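# Nest three plates into one aligned stack

## Task

Put all three plates into a single stack, each one seated fully down over the top of the plate beneath it (not resting on its rim), with every plate's well A1 (the well at its cut-off corner) directly above the A1 well of the plate below; then release the plates and move the grippers away.

## Robot and tools

Robot: two arms, left_arm and right_arm, each ending in a parallel gripper. Its fingers point along the gripper's +z axis and close along its y axis. The reported end_effector_position sits between the finger pads, roughly 1 cm short of the fingertips. Printed hand positions can be slightly wrong, more so at long reach.

Frame: a single scene frame for everything. The origin is on the table top midway between the arms, +z is up, +x points out over the table, and left_arm sits on the +y side. The arm names do not tell you which side of any image an arm appears on.

execute_actions(actions): actions is a list of up to 15 actions. Each action is a list of up to 15 rows, and each row lasts one control step (1/30 s). If an action has fewer than 15 rows, its last row repeats until 15 steps have passed. Every row is one flat list of 16 numbers covering both arms, even when only one moves: left_arm x, y, z, qw, qx, qy, qz, opening, then right_arm in the same order. x, y, z are an absolute target position for that gripper in metres, scene frame; qw, qx, qy, qz are an absolute target orientation quaternion, w first, scene frame. To hold an orientation steady, repeat the same quaternion in every row rather than copying the last reported one, which may have drifted. Opening runs from -1 (closed) to +1 (fully open, 0.094 m). An empty actions list just returns the current state and images.

Limits on a target: if it lies more than 0.6 m from that gripper's current position along any of the gripper's own axes, the action is rejected for both arms; if the first action fails this against the latest reported state, or any action is malformed, the whole call is rejected and nothing moves. Each control step, the command is clamped to within 70 mm and 16 degrees of the measured pose, so long moves need several actions; after an action the arm only continues up to its last clamped pose. Position wins over orientation when both cannot be met. Joint friction may leave the gripper up to about 31 mm off target, and tiny moves may not happen at all.

Results: a state line per arm with gripper position and quaternion; Hand target lines (the pose each arm is currently driving toward); Joint positions (last value = measured finger opening in metres); joint torques (offset, scaled and noisy, not zero in free air); grip_measured (finger opening on the command scale, each gripper off by up to about 1 mm); step readings of positions, with HELD marking steps where that arm's command was held back; and a "pose unreachable" line naming an arm whose command the clearance check altered or blocked. Joint ranges in rad: waist -2.618 to 3.054, shoulder 0 to 3.142, elbow 0 to 3.142, wrist pitch -1.571 to 1.571, wrist yaw -1.571 to 1.571, wrist roll -2.094 to 2.094.

Gripping: to keep hold of something, command an opening below grip_measured; about 0.03 below is firm, less is gentler. Pads push roughly 50 to 62 N, less on parts under about 2 mm thick, and can spike at first contact.

Cameras: cam_head_left, cam_head_right, cam_high, cam_low (896x504) and cam_left_wrist, cam_right_wrist (616x616 fisheye); calibration is given per camera and may be off by a few degrees and millimetres. zoom_image(camera, region) returns a finer view of part of that camera's latest image; region is [x0, y0, x1, y1] in pixels with (0, 0) top-left, at most 504 by 504.

finished_scene(scene, optional, only 1) ends the scene permanently after the last command has been held; the stack must already be correct and stable. Replying with no tool call also ends it.

Printer: check_part(design, use_face) asks the printer software whether a design is printable and reports time and filament, moving nothing. print_part(design, use_face) prints one rigid orange part, delivered loose on the bare table between the arm bases (not on the deck), in a space 158 mm along x, 148 mm along y, 99 mm tall, centred there and not rotated. design is the full JSON text as a string in print3d-design/1 format (millimetres, features of add/cut with rect, circle, slot or polygon profiles, z0/z1, optional taper); use_face (z-, z+, x-, x+, y-, y+, default z-) picks the face standing on the table. Printing is refused while a hand holds anything, something moves, or any object or arm link is at, beside or above the delivery spot. A design that crashes the software ends everything, so keep designs simple. A printed part may end up anywhere, even under or around the stack, provided the bottom plate stays flat.

Avoid: pushing or dropping anything off the table (ends the scene), arms colliding or pressing on each other, slams, drops and hard shoves. Occasional tugs on held parts or pushes on loose ones may occur. Holding loads heats motors: a MOTOR HOT warning comes at 75 °C, at 90 °C that arm is stopped for 10 s, and at 100 °C it goes limp and falls; OVER-TEMPERATURE FAULT lines report stops. The robot keeps holding its last command while you think.

Each tool is called after ">>>" as name(argument=value, ...), one argument or row to a line, values as JSON.

## Session

>>> execute_actions(
  actions=[],
)

Scene clock: 0.00 s.
left_arm: end_effector_position=(+0.4537, +0.3484, +0.1530) grip_measured=+1.000 end_effector_quat_wxyz=(+0.145, +0.764, +0.627, -0.040) | right_arm: end_effector_position=(+0.4038, -0.2527, +0.3995) grip_measured=+1.000 end_effector_quat_wxyz=(+0.192, +0.323, +0.826, +0.420)
Joint positions: left_arm=[-0.095  2.142  2.122 -1.445  0.284  1.824  0.094] | right_arm=[ 0.006  1.823  2.406 -1.441 -0.71   0.868  0.094]
Joint velocities: left_arm=[ 0.002  0.002  0.002 -0.051  0.037  0.051  0.   ] | right_arm=[ 0.002 -0.022  0.002 -0.037 -0.007  0.007  0.   ]
Joint torques (N m, as the arm reports them, + toward a larger angle): no reading
Motor temperatures (°C, as the motors report them): left_arm=[19 21 20 21 20 20] | right_arm=[20 18 19 21 18 19]
Hand target (left_arm): +0.454, +0.348, +0.153; +0.145, +0.764, +0.627, -0.040
Hand target (right_arm): +0.404, -0.253, +0.400; +0.192, +0.323, +0.826, +0.420

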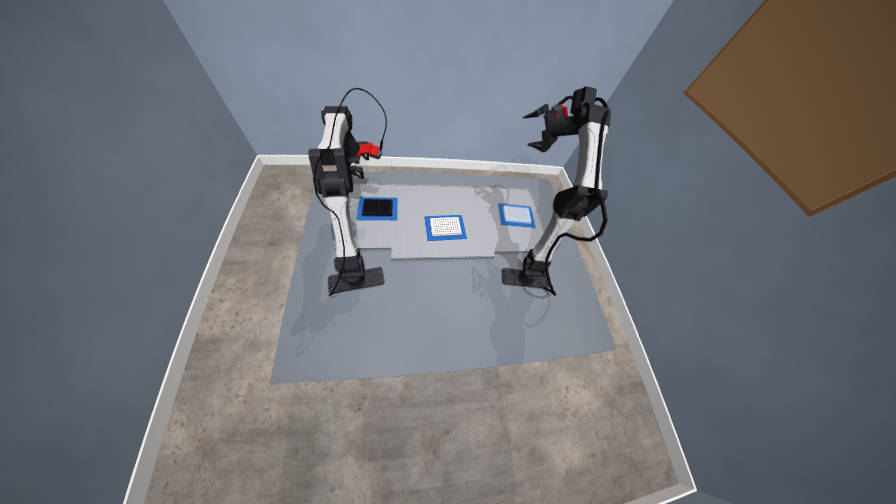

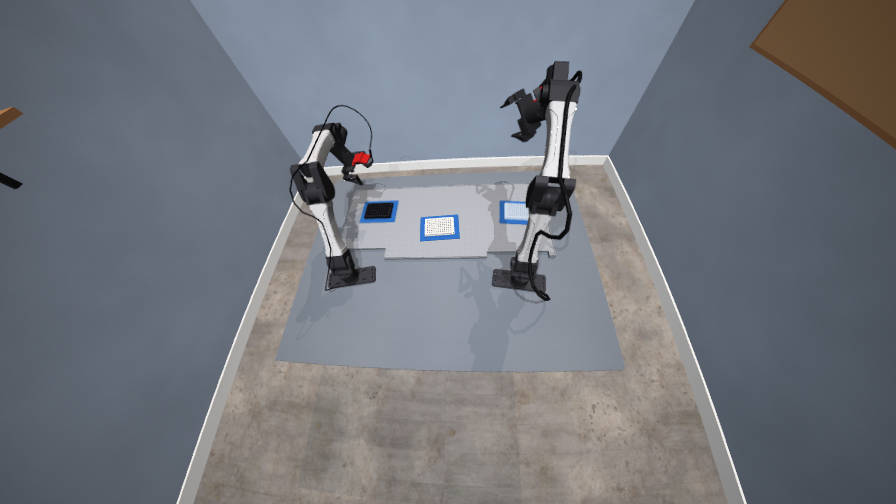

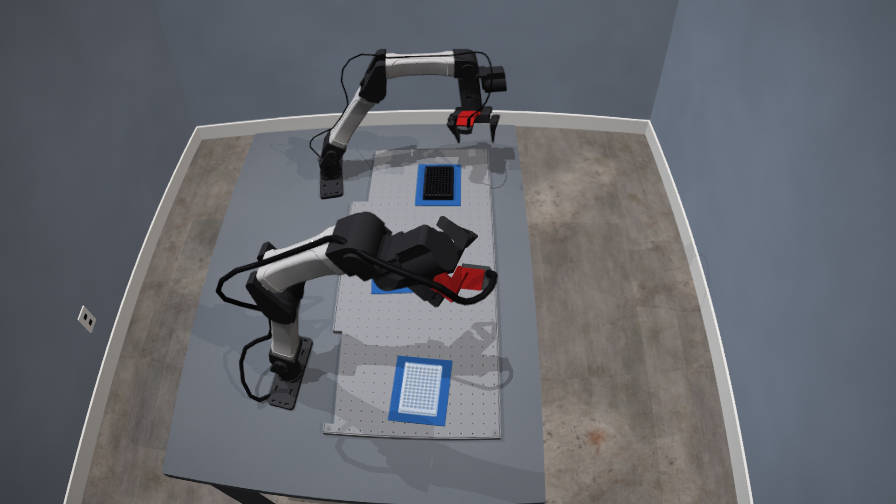

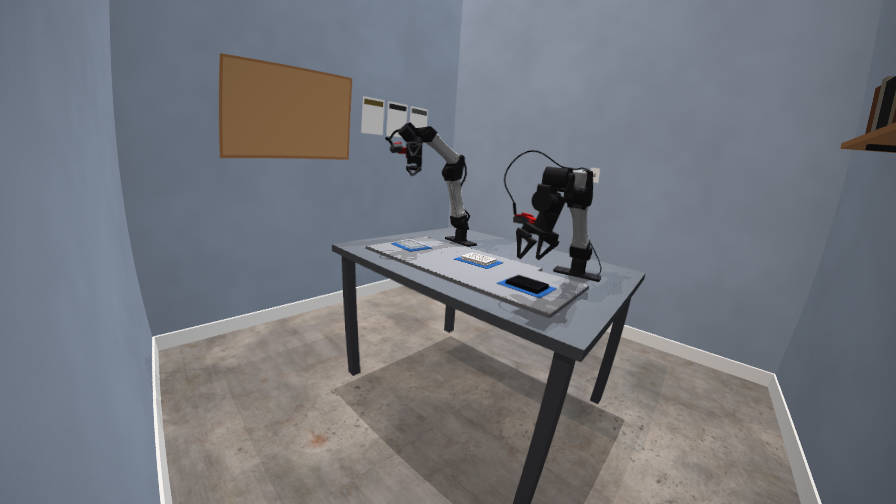

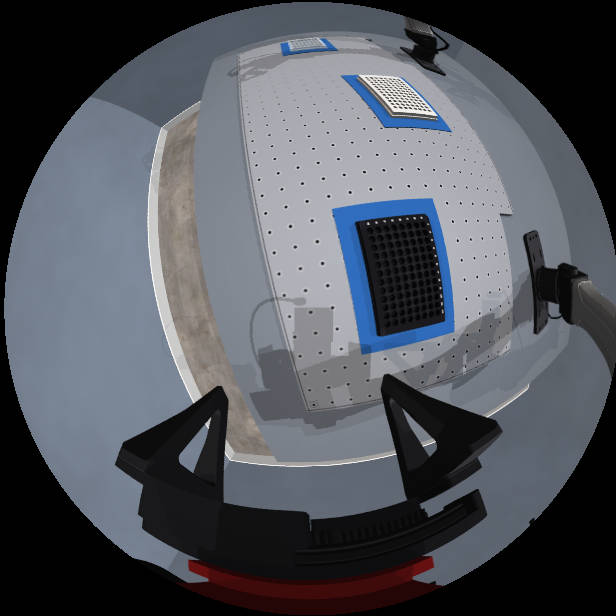

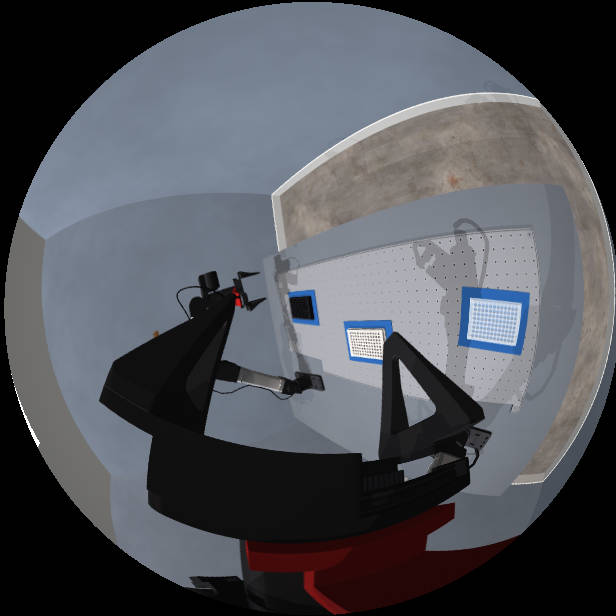

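>>> zoom_image(
  camera="cam_head_left",
  region=[340, 170, 560, 270],
)

>>> zoom_image(
  camera="cam_left_wrist",
  region=[300, 50, 500, 370],
)

>>> zoom_image(
  camera="cam_high",
  region=[370, 340, 480, 440],
)

>>> zoom_image(
  camera="cam_low",
  region=[440, 240, 570, 310],
)

Region (340, 170, 560, 270) of cam_head_left's 896x504 image, scaled by 2.291, with more detail than that image has; it fills the top 229 rows of this view, and the rest is white.

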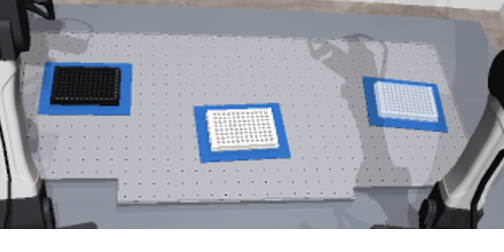

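Region (300, 50, 500, 370) of cam_left_wrist's 616x616 image, scaled by 1.575, with more detail than that image has; it fills the left 315 columns of this view, and the rest is white.

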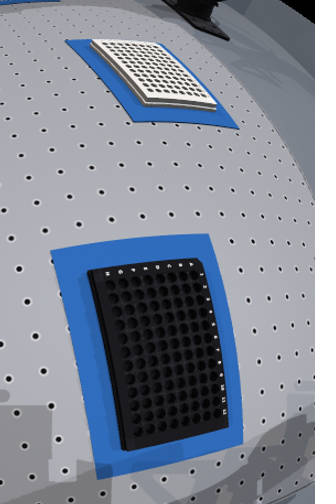

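Region (370, 340, 480, 440) of cam_high's 896x504 image, scaled by 4.582, with more detail than that image has; it fills the top 458 rows of this view, and the rest is white.

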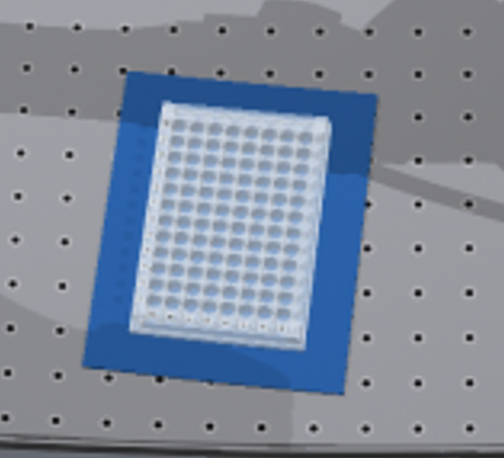

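Region (440, 240, 570, 310) of cam_low's 896x504 image, scaled by 3.877, with more detail than that image has; it fills the top 271 rows of this view, and the rest is white.

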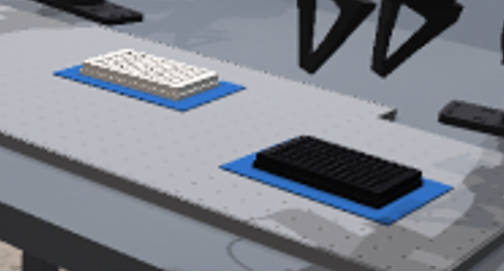

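>>> execute_actions(
  actions=[
    [[0.362,0.30,0.12,0,0.707,0.707,0,1,0.36,-0.28,0.3,0.1,0.2,0.95,0.2,1]],
    [[0.362,0.30,0.12,0,0.707,0.707,0,1,0.33,-0.3,0.2,0,-0.3,0.95,0,1]],
    [[0.362,0.30,0.12,0,0.707,0.707,0,1,0.33,-0.3,0.15,0,-0.707,0.707,0,1]],
    [[0.362,0.30,0.12,0,0.707,0.707,0,1,0.33,-0.3,0.12,0,-0.707,0.707,0,1]],
  ],
)

>>> zoom_image(
  camera="cam_high",
  region=[350, 220, 450, 310],
)

Scene clock: 5.27 s.
left_arm: end_effector_position=(+0.3627, +0.2968, +0.1205) grip_measured=+1.000 end_effector_quat_wxyz=(-0.001, +0.711, +0.703, -0.007) | right_arm: end_effector_position=(+0.3249, -0.2991, +0.1165) grip_measured=+1.000 end_effector_quat_wxyz=(+0.023, +0.670, -0.742, -0.023)
Joint positions: left_arm=[-0.358  1.888  1.655 -1.348  0.01   1.393  0.094] | right_arm=[ 0.172  1.832  1.566 -1.369 -0.004 -1.453  0.094]
Joint velocities: left_arm=[ 0.007 -0.002  0.002  0.051 -0.007 -0.081  0.   ] | right_arm=[ 0.022 -0.154 -0.11   0.139 -0.022 -0.549  0.   ]
Joint torques (N m, as the arm reports them, + toward a larger angle): left_arm=[ 0.16 -9.77  5.94  0.5   0.02 -0.04] | right_arm=[ 0.22 -9.06  4.46  0.33 -0.04 -0.12]
Motor temperatures (°C, as the motors report them): left_arm=[19 23 21 21 20 20] | right_arm=[20 20 19 22 18 19]
Hand target (left_arm): +0.362, +0.300, +0.120; -0.000, +0.707, +0.707, -0.000
Hand target (right_arm): +0.330, -0.300, +0.120; -0.005, -0.705, +0.709, +0.000
Off the commanded pose (left_arm): 0.003 m, 1 deg.
Off the commanded pose (right_arm): 0.006 m, 7 deg.
Step readings (end_effector_position; steps 1 to 15: 1st action; 16 to 30: 2nd action; 31 to 45: 3rd action; 46 to 60: 4th action):
0: left_arm (+0.4537, +0.3484, +0.1530) | right_arm (+0.4038, -0.2527, +0.3995)
1: left_arm (+0.4500, +0.3485, +0.1490) | right_arm (+0.4026, -0.2541, +0.3934)
2: left_arm (+0.4366, +0.3466, +0.1423) | right_arm (+0.3970, -0.2565, +0.3813)
4: left_arm (+0.4046, +0.3288, +0.1295) | right_arm (+0.3866, -0.2632, +0.3500)
8: left_arm (+0.3526, +0.2897, +0.1149) | right_arm (+0.3734, -0.2745, +0.3043)
15: left_arm (+0.3565, +0.2940, +0.1207) | right_arm (+0.3681, -0.2770, +0.2976)
16: left_arm (+0.3577, +0.2945, +0.1206) | right_arm (+0.3674, -0.2782, +0.2914)
17: left_arm (+0.3586, +0.2950, +0.1206) | right_arm (+0.3604, -0.2797, +0.2787)
19: left_arm (+0.3602, +0.2956, +0.1205) | right_arm (+0.3433, -0.2843, +0.2433)
23: left_arm (+0.3617, +0.2963, +0.1205) | right_arm (+0.3319, -0.2940, +0.1999)
30: left_arm (+0.3625, +0.2967, +0.1205) | right_arm (+0.3317, -0.2943, +0.1922)
31: left_arm (+0.3625, +0.2967, +0.1205) | right_arm (+0.3323, -0.2932, +0.1888)
32: left_arm (+0.3625, +0.2968, +0.1205) | right_arm (+0.3303, -0.2928, +0.1826)
34: left_arm (+0.3626, +0.2968, +0.1205) | right_arm (+0.3237, -0.2948, +0.1670)
38: left_arm (+0.3626, +0.2968, +0.1205) | right_arm (+0.3241, -0.2984, +0.1503)
45: left_arm (+0.3627, +0.2968, +0.1205) | right_arm (+0.3238, -0.2974, +0.1445)
46: left_arm (+0.3627, +0.2968, +0.1205) | right_arm (+0.3244, -0.2973, +0.1422)
47: left_arm (+0.3627, +0.2968, +0.1205) | right_arm (+0.3247, -0.2972, +0.1390)
49: left_arm (+0.3627, +0.2968, +0.1205) | right_arm (+0.3234, -0.2974, +0.1309)
53: left_arm (+0.3627, +0.2968, +0.1205) | right_arm (+0.3243, -0.2978, +0.1233)
60: end_effector_position above
camera_calibration (this result's frames):
cam_left_wrist: T_world_to_cam=[[-0.994595, 0.0667707, 0.0795102, 0.332713], [0.0931905, 0.911733, 0.400072, -0.302453], [-0.045779, 0.40532, -0.913028, 0.105337], [0, 0, 0, 1]] pos_world=[0.363923, 0.210846, 0.190724]
cam_right_wrist: T_world_to_cam=[[0.972736, 0.222933, -0.0639183, -0.237998], [0.20882, -0.722044, 0.659581, -0.346354], [0.100891, -0.654946, -0.748911, -0.0257929], [0, 0, 0, 1]] pos_world=[0.306437, -0.213918, 0.19392]

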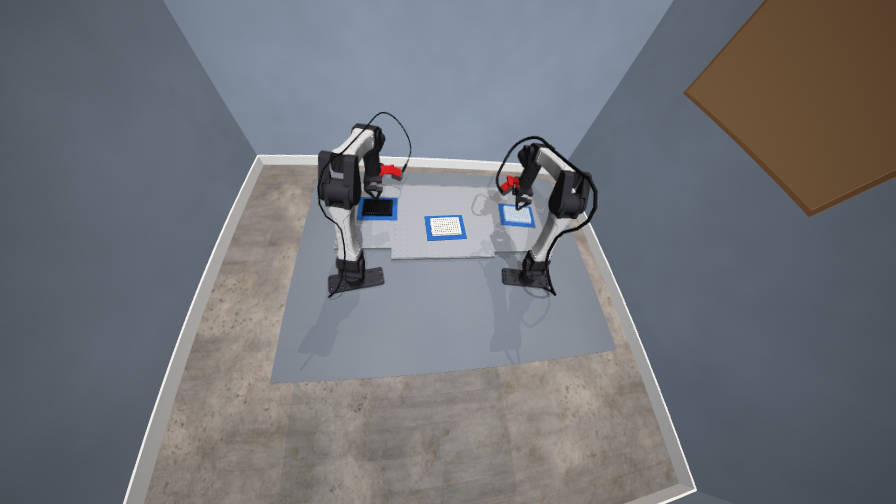

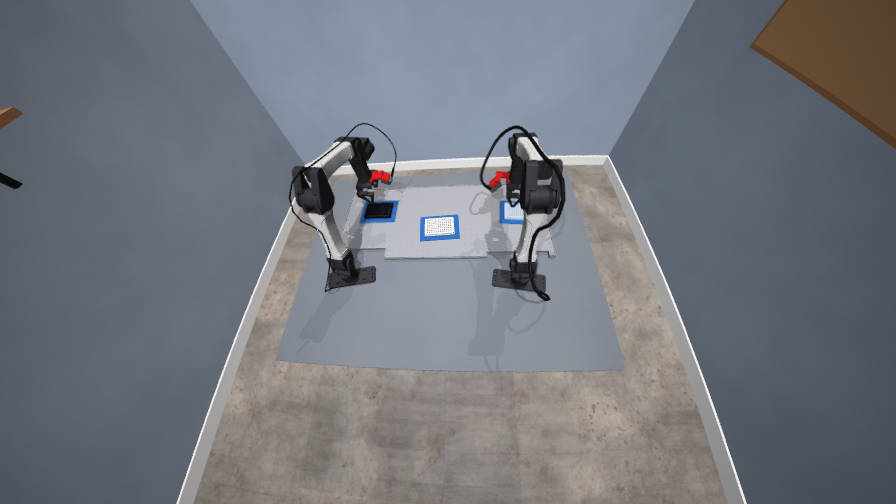

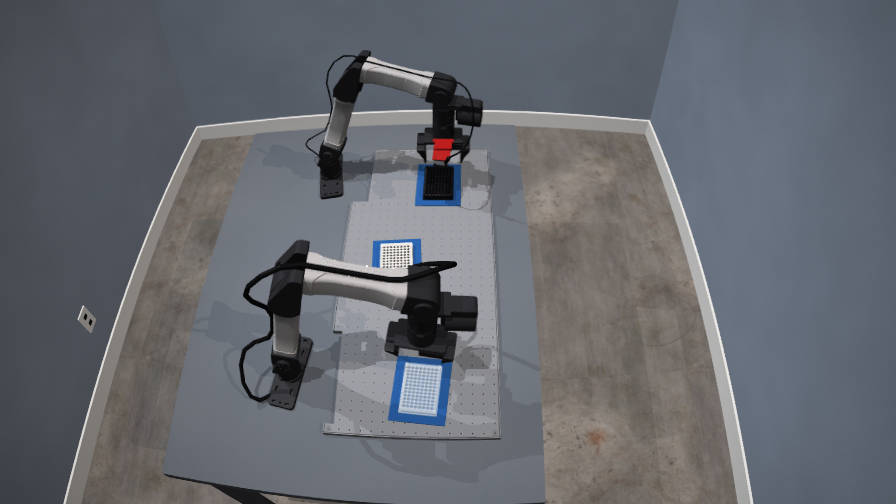

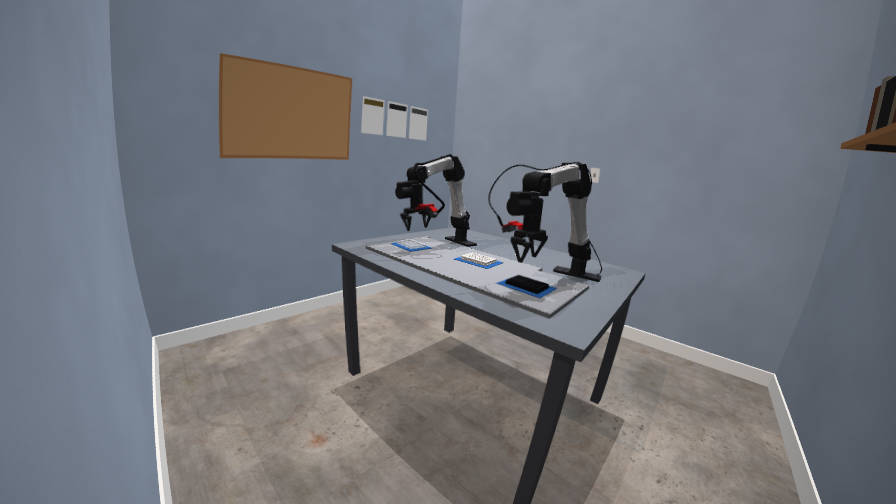

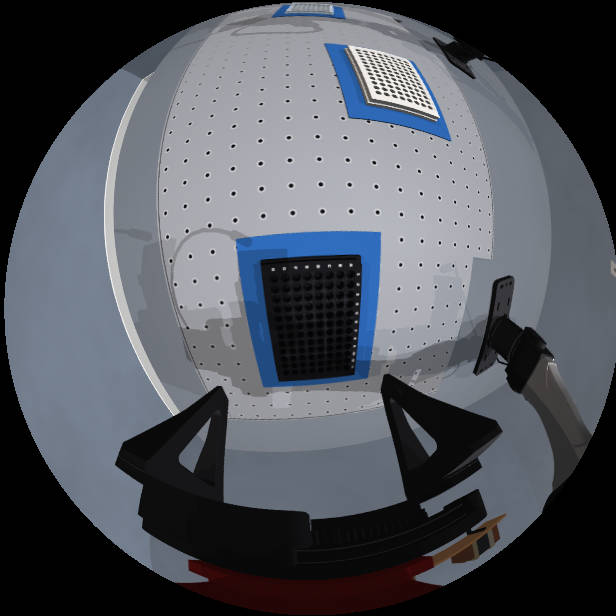

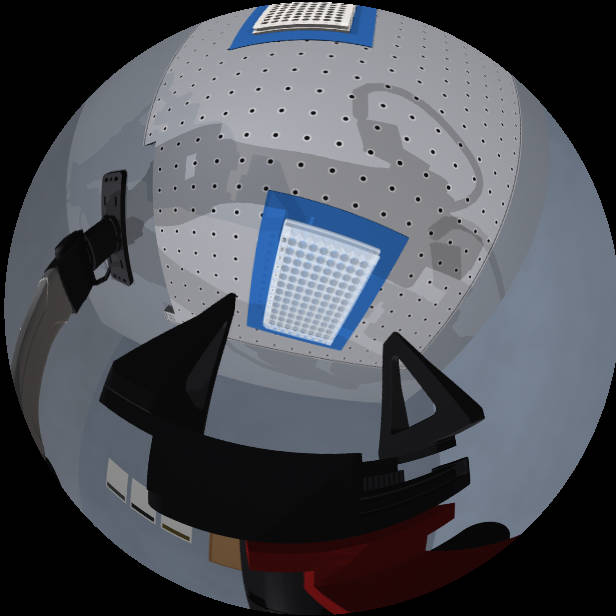

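Region (350, 220, 450, 310) of cam_high's 896x504 image, scaled by 5.040, with more detail than that image has; it fills the top 454 rows of this view, and the rest is white.

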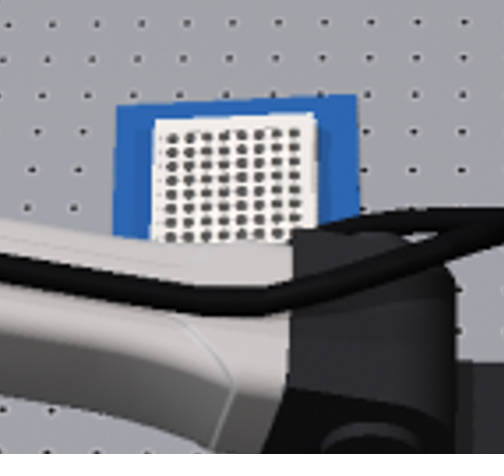

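>>> zoom_image(
  camera="cam_left_wrist",
  region=[320, 30, 460, 150],
)

>>> zoom_image(
  camera="cam_left_wrist",
  region=[210, 220, 410, 420],
)

>>> zoom_image(
  camera="cam_right_wrist",
  region=[220, 180, 420, 380],
)

Region (320, 30, 460, 150) of cam_left_wrist's 616x616 image, scaled by 3.600, with more detail than that image has; it fills the top 432 rows of this view, and the rest is white.

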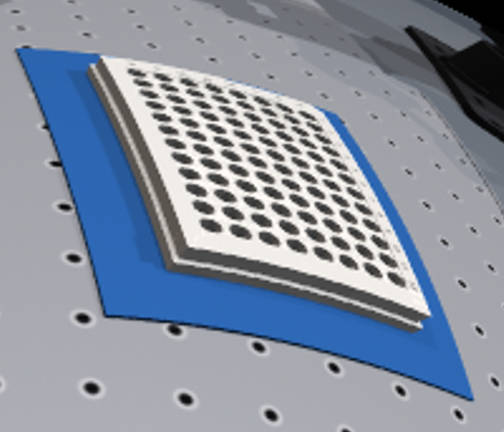

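Region (210, 220, 410, 420) of cam_left_wrist's 616x616 image, scaled by 2.520, with more detail than that image has.

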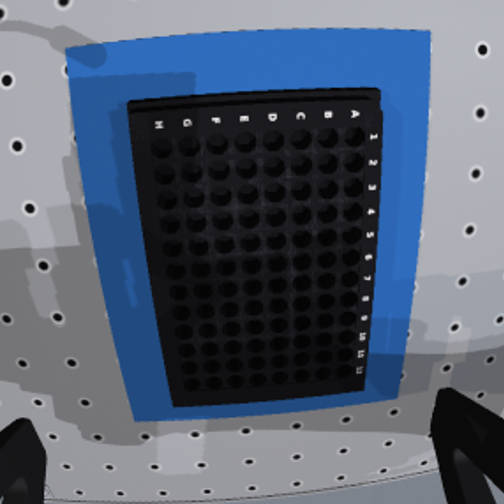

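Region (220, 180, 420, 380) of cam_right_wrist's 616x616 image, scaled by 2.520, with more detail than that image has.

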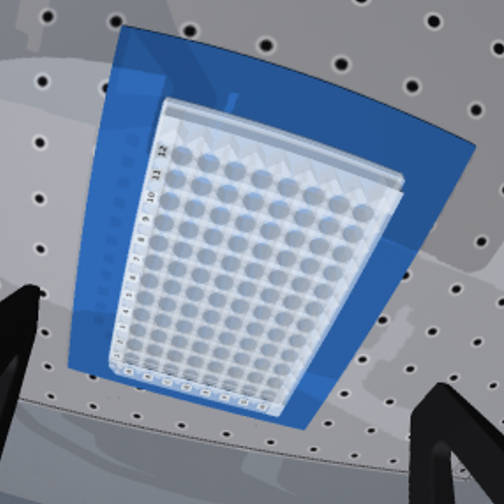

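>>> execute_actions(
  actions=[
    [[0.357,0.298,0.09,0,0.707,0.707,0,1,0.324,-0.32,0.09,0,0.663,-0.749,0,1]],
    [[0.355,0.298,0.06,0,0.707,0.707,0,1,0.322,-0.335,0.06,0,0.663,-0.749,0,1]],
    [[0.355,0.298,0.06,0,0.707,0.707,0,1,0.322,-0.335,0.06,0,0.663,-0.749,0,1]],
  ],
)

Scene clock: 7.93 s.
left_arm: end_effector_position=(+0.3547, +0.2985, +0.0658) grip_measured=+1.000 end_effector_quat_wxyz=(+0.004, +0.708, +0.706, -0.002) | right_arm: end_effector_position=(+0.3226, -0.3337, +0.0642) grip_measured=+1.000 end_effector_quat_wxyz=(+0.001, +0.661, -0.751, -0.001)
Joint positions: left_arm=[-0.358  1.865  1.407 -1.108  0.009  1.383  0.094] | right_arm=[ 0.067  1.797  1.314 -1.089 -0.    -1.534  0.094]
Joint velocities: left_arm=[ 0.007  0.002 -0.012 -0.051 -0.066  0.022  0.   ] | right_arm=[ 0.012 -0.002 -0.002 -0.007  0.007 -0.037  0.   ]
Joint torques (N m, as the arm reports them, + toward a larger angle): left_arm=[-0.51 -7.99  6.72  0.48  0.03 -0.11] | right_arm=[-0.38 -6.94  4.53  0.44 -0.14 -0.11]
Motor temperatures (°C, as the motors report them): left_arm=[19 24 21 21 20 20] | right_arm=[20 21 20 22 18 19]
Hand target (left_arm): +0.355, +0.298, +0.060; -0.000, +0.707, +0.707, -0.000
Hand target (right_arm): +0.322, -0.335, +0.060; -0.000, -0.663, +0.749, +0.000
Off the commanded pose (left_arm): 0.006 m, 1 deg.
Off the commanded pose (right_arm): 0.004 m, 0 deg.
Step readings (end_effector_position; steps 1 to 15: 1st action; 16 to 30: 2nd action; 31 to 45: 3rd action):
0: left_arm (+0.3627, +0.2968, +0.1205) | right_arm (+0.3312, -0.2995, +0.1190)
1: left_arm (+0.3629, +0.2968, +0.1169) | right_arm (+0.3316, -0.3008, +0.1154)
2: left_arm (+0.3597, +0.2974, +0.1111) | right_arm (+0.3283, -0.3044, +0.1095)
4: left_arm (+0.3500, +0.2993, +0.0985) | right_arm (+0.3173, -0.3130, +0.0965)
8: left_arm (+0.3481, +0.2997, +0.0916) | right_arm (+0.3149, -0.3189, +0.0887)
15: left_arm (+0.3546, +0.2985, +0.0914) | right_arm (+0.3220, -0.3193, +0.0884)
16: left_arm (+0.3554, +0.2983, +0.0882) | right_arm (+0.3230, -0.3204, +0.0855)
17: left_arm (+0.3545, +0.2985, +0.0830) | right_arm (+0.3222, -0.3229, +0.0806)
19: left_arm (+0.3480, +0.2997, +0.0717) | right_arm (+0.3159, -0.3290, +0.0700)
23: left_arm (+0.3473, +0.2999, +0.0659) | right_arm (+0.3151, -0.3331, +0.0643)
30: left_arm (+0.3534, +0.2988, +0.0658) | right_arm (+0.3212, -0.3336, +0.0642)
31: left_arm (+0.3537, +0.2987, +0.0658) | right_arm (+0.3216, -0.3336, +0.0642)
32: left_arm (+0.3539, +0.2987, +0.0658) | right_arm (+0.3218, -0.3337, +0.0642)
34: left_arm (+0.3543, +0.2986, +0.0658) | right_arm (+0.3222, -0.3337, +0.0642)
38: left_arm (+0.3546, +0.2985, +0.0658) | right_arm (+0.3224, -0.3337, +0.0642)
45: end_effector_position above
camera_calibration (this result's frames):
cam_left_wrist: T_world_to_cam=[[-0.996197, 0.0574157, 0.0655354, 0.333302], [0.0789234, 0.913303, 0.399561, -0.276735], [-0.0369126, 0.403214, -0.914361, 0.0519638], [0, 0, 0, 1]] pos_world=[0.355793, 0.212653, 0.136243]
cam_right_wrist: T_world_to_cam=[[0.98005, 0.198723, -0.00343619, -0.24571], [0.149242, -0.724386, 0.673047, -0.318814], [0.13126, -0.660132, -0.739592, -0.0995448], [0, 0, 0, 1]] pos_world=[0.301454, -0.247829, 0.14011]

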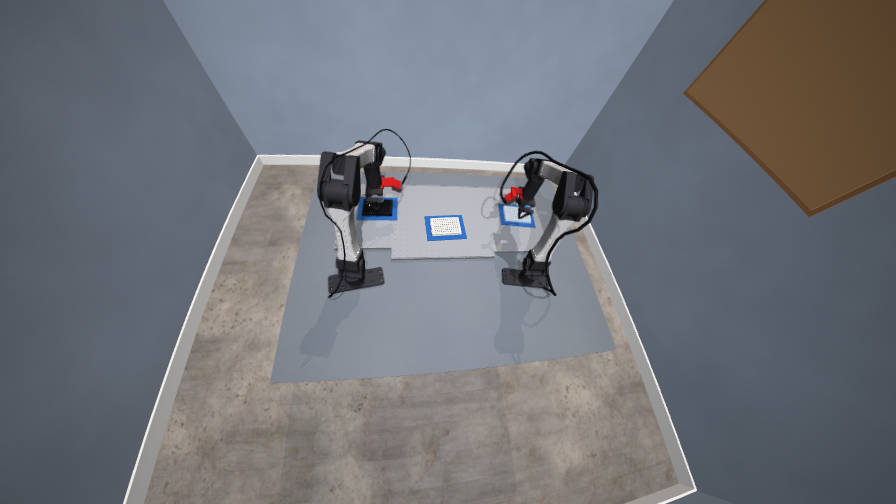

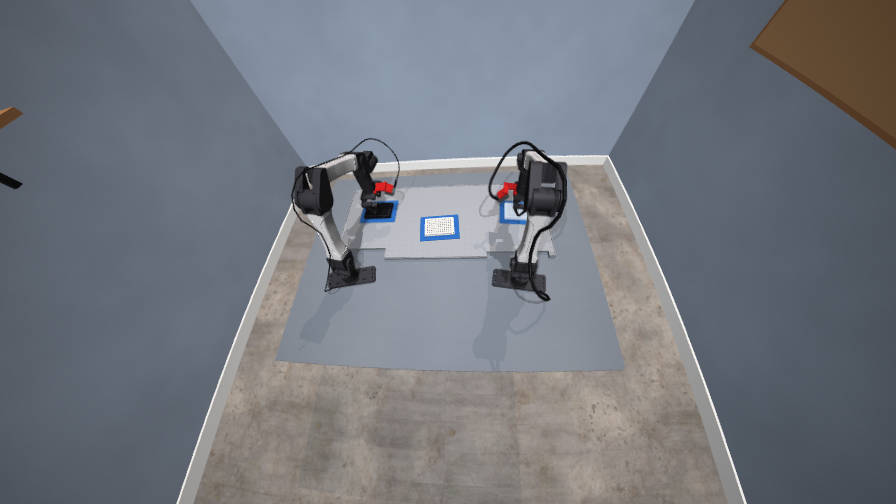

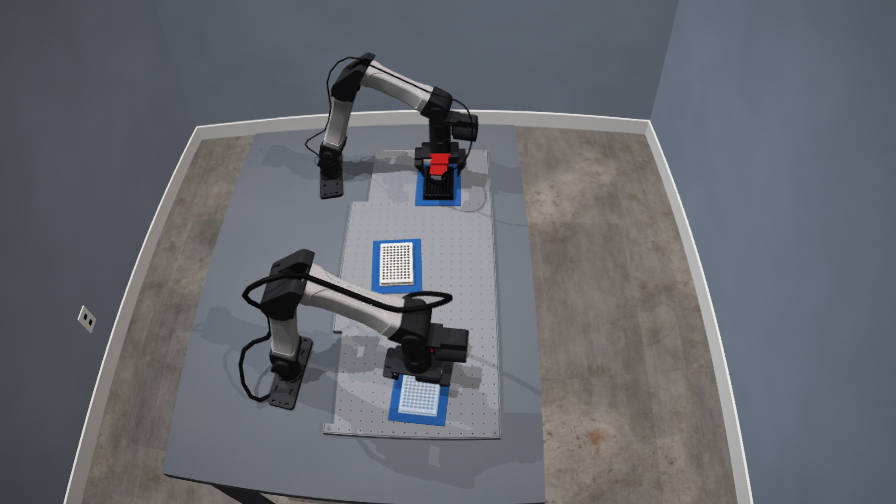

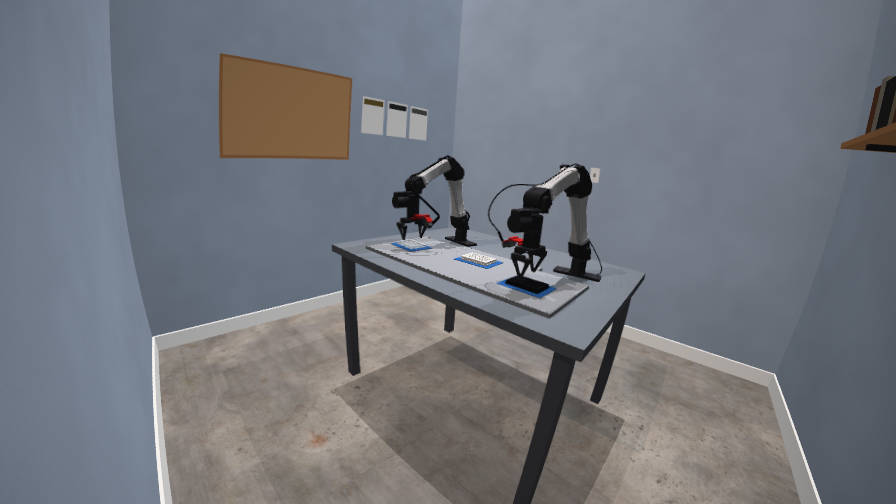

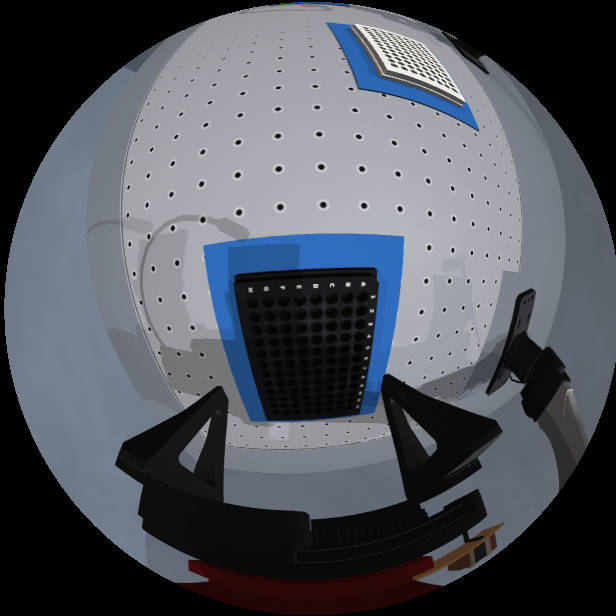

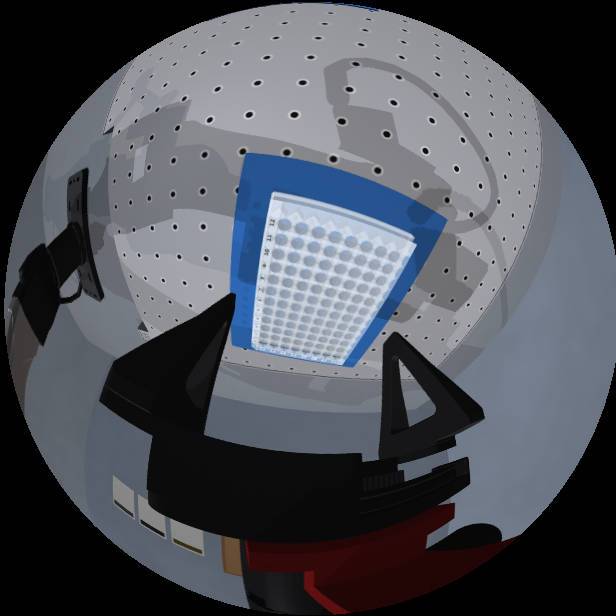

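>>> execute_actions(
  actions=[
    [[0.353,0.298,0.055,0,0.707,0.707,0,1,0.322,-0.33,0.058,0,0.72,-0.69,0,1]],
    [[0.353,0.298,0.048,0,0.707,0.707,0,1,0.322,-0.325,0.05,0,0.749,-0.663,0,1]],
    [[0.353,0.298,0.04,0,0.707,0.707,0,1,0.322,-0.325,0.042,0,0.749,-0.663,0,1]],
  ],
)

Scene clock: 9.93 s.
left_arm: end_effector_position=(+0.3552, +0.2984, +0.0513) grip_measured=+1.000 end_effector_quat_wxyz=(+0.011, +0.708, +0.707, +0.002) | right_arm: end_effector_position=(+0.3244, -0.3273, +0.0520) grip_measured=+1.000 end_effector_quat_wxyz=(-0.005, +0.744, -0.669, +0.007)
Joint positions: left_arm=[-0.358  1.865  1.348 -1.032  0.009  1.382  0.094] | right_arm=[ 0.087  1.797  1.264 -1.02  -0.    -1.747  0.094]
Joint velocities: left_arm=[ 0.017 -0.007 -0.017  0.051 -0.066  0.007  0.   ] | right_arm=[-0.012 -0.012 -0.012  0.022 -0.051  0.007  0.   ]
Joint torques (N m, as the arm reports them, + toward a larger angle): left_arm=[-0.61 -7.19  6.32  0.54 -0.02 -0.08] | right_arm=[ 0.46 -5.74  4.16  0.48 -0.14 -0.09]
Motor temperatures (°C, as the motors report them): left_arm=[19 25 21 21 20 20] | right_arm=[20 22 20 22 18 19]
Hand target (left_arm): +0.353, +0.298, +0.040; +0.000, +0.707, +0.707, -0.000
Hand target (right_arm): +0.322, -0.325, +0.042; +0.000, +0.749, -0.663, -0.000
Off the commanded pose (left_arm): 0.012 m, 1 deg.
Off the commanded pose (right_arm): 0.011 m, 1 deg.
Step readings (end_effector_position; steps 1 to 15: 1st action; 16 to 30: 2nd action; 31 to 45: 3rd action):
0: left_arm (+0.3547, +0.2985, +0.0658) | right_arm (+0.3227, -0.3337, +0.0642)
1: left_arm (+0.3548, +0.2985, +0.0651) | right_arm (+0.3229, -0.3335, +0.0642)
2: left_arm (+0.3548, +0.2985, +0.0642) | right_arm (+0.3231, -0.3333, +0.0642)
4: left_arm (+0.3534, +0.2988, +0.0621) | right_arm (+0.3236, -0.3326, +0.0642)
8: left_arm (+0.3533, +0.2988, +0.0614) | right_arm (+0.3242, -0.3325, +0.0642)
15: left_arm (+0.3543, +0.2986, +0.0614) | right_arm (+0.3246, -0.3325, +0.0642)
16: left_arm (+0.3544, +0.2986, +0.0606) | right_arm (+0.3248, -0.3321, +0.0633)
17: left_arm (+0.3545, +0.2985, +0.0596) | right_arm (+0.3248, -0.3311, +0.0620)
19: left_arm (+0.3532, +0.2988, +0.0574) | right_arm (+0.3227, -0.3285, +0.0588)
23: left_arm (+0.3533, +0.2988, +0.0565) | right_arm (+0.3218, -0.3271, +0.0571)
30: left_arm (+0.3546, +0.2985, +0.0565) | right_arm (+0.3235, -0.3272, +0.0571)
31: left_arm (+0.3548, +0.2985, +0.0558) | right_arm (+0.3239, -0.3273, +0.0565)
32: left_arm (+0.3549, +0.2985, +0.0546) | right_arm (+0.3241, -0.3273, +0.0554)
34: left_arm (+0.3535, +0.2987, +0.0522) | right_arm (+0.3228, -0.3272, +0.0530)
38: left_arm (+0.3537, +0.2987, +0.0513) | right_arm (+0.3229, -0.3272, +0.0520)
45: end_effector_position above
camera_calibration (this result's frames):
cam_left_wrist: T_world_to_cam=[[-0.997184, 0.0568371, 0.0489334, 0.336072], [0.071657, 0.914627, 0.397898, -0.268628], [-0.0221404, 0.400284, -0.916124, 0.0344753], [0, 0, 0, 1]] pos_world=[0.355138, 0.212793, 0.122025]
cam_right_wrist: T_world_to_cam=[[0.907556, 0.419725, 0.0131194, -0.153757], [0.299896, -0.66969, 0.679395, -0.337492], [0.293945, -0.612655, -0.733655, -0.142099], [0, 0, 0, 1]] pos_world=[0.282525, -0.248537, 0.127056]

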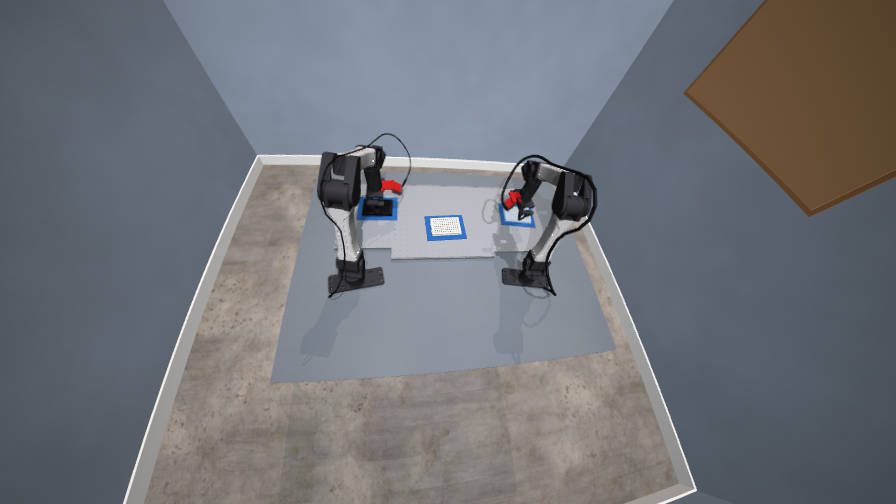

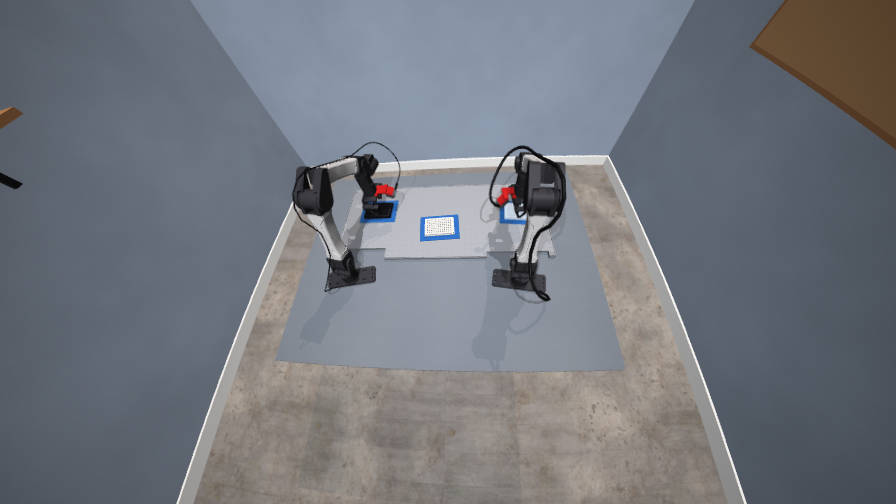

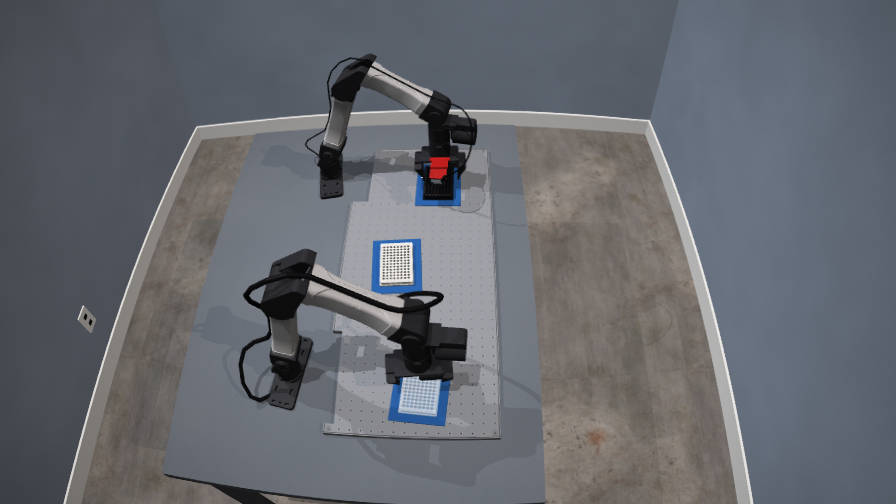

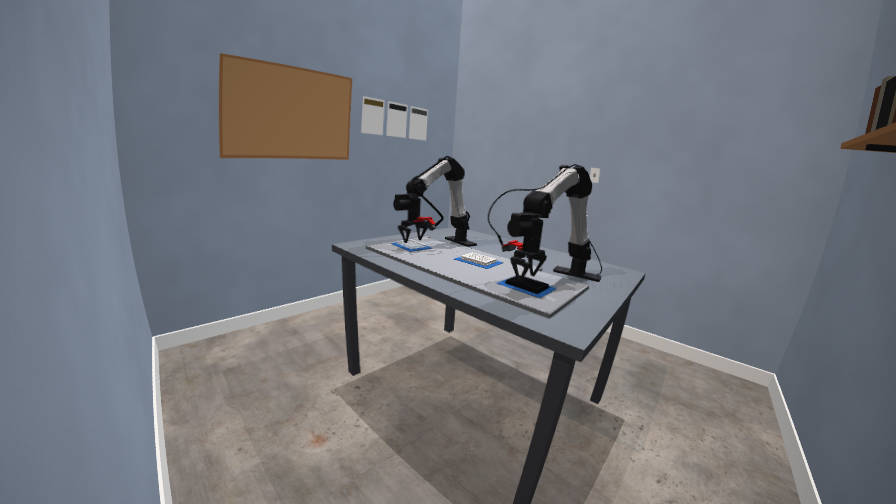

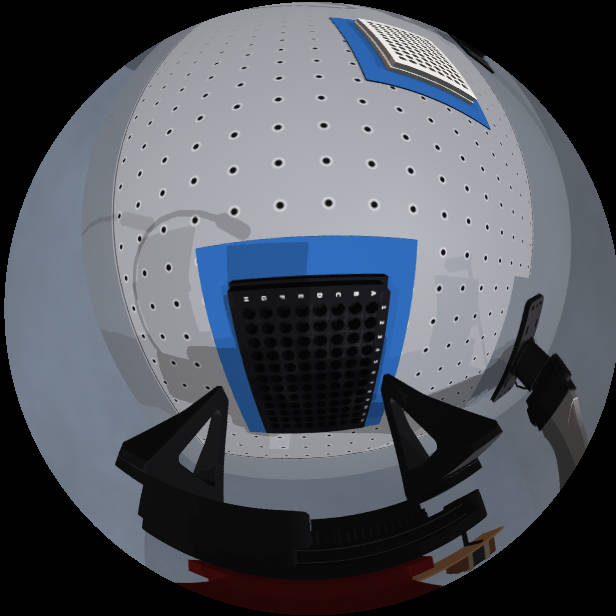

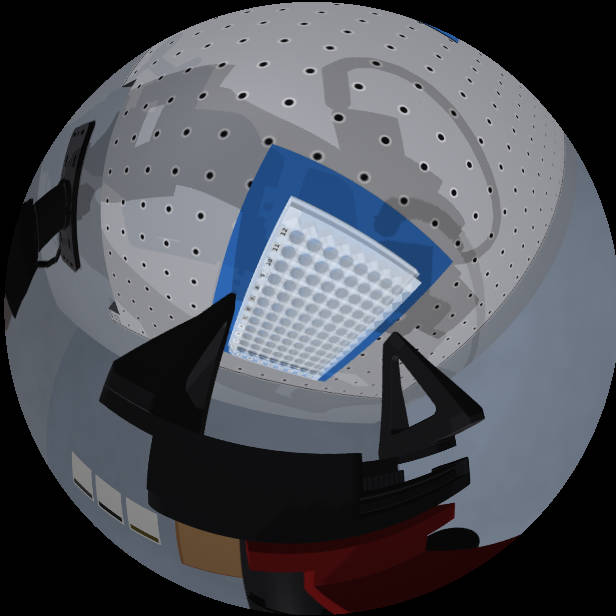

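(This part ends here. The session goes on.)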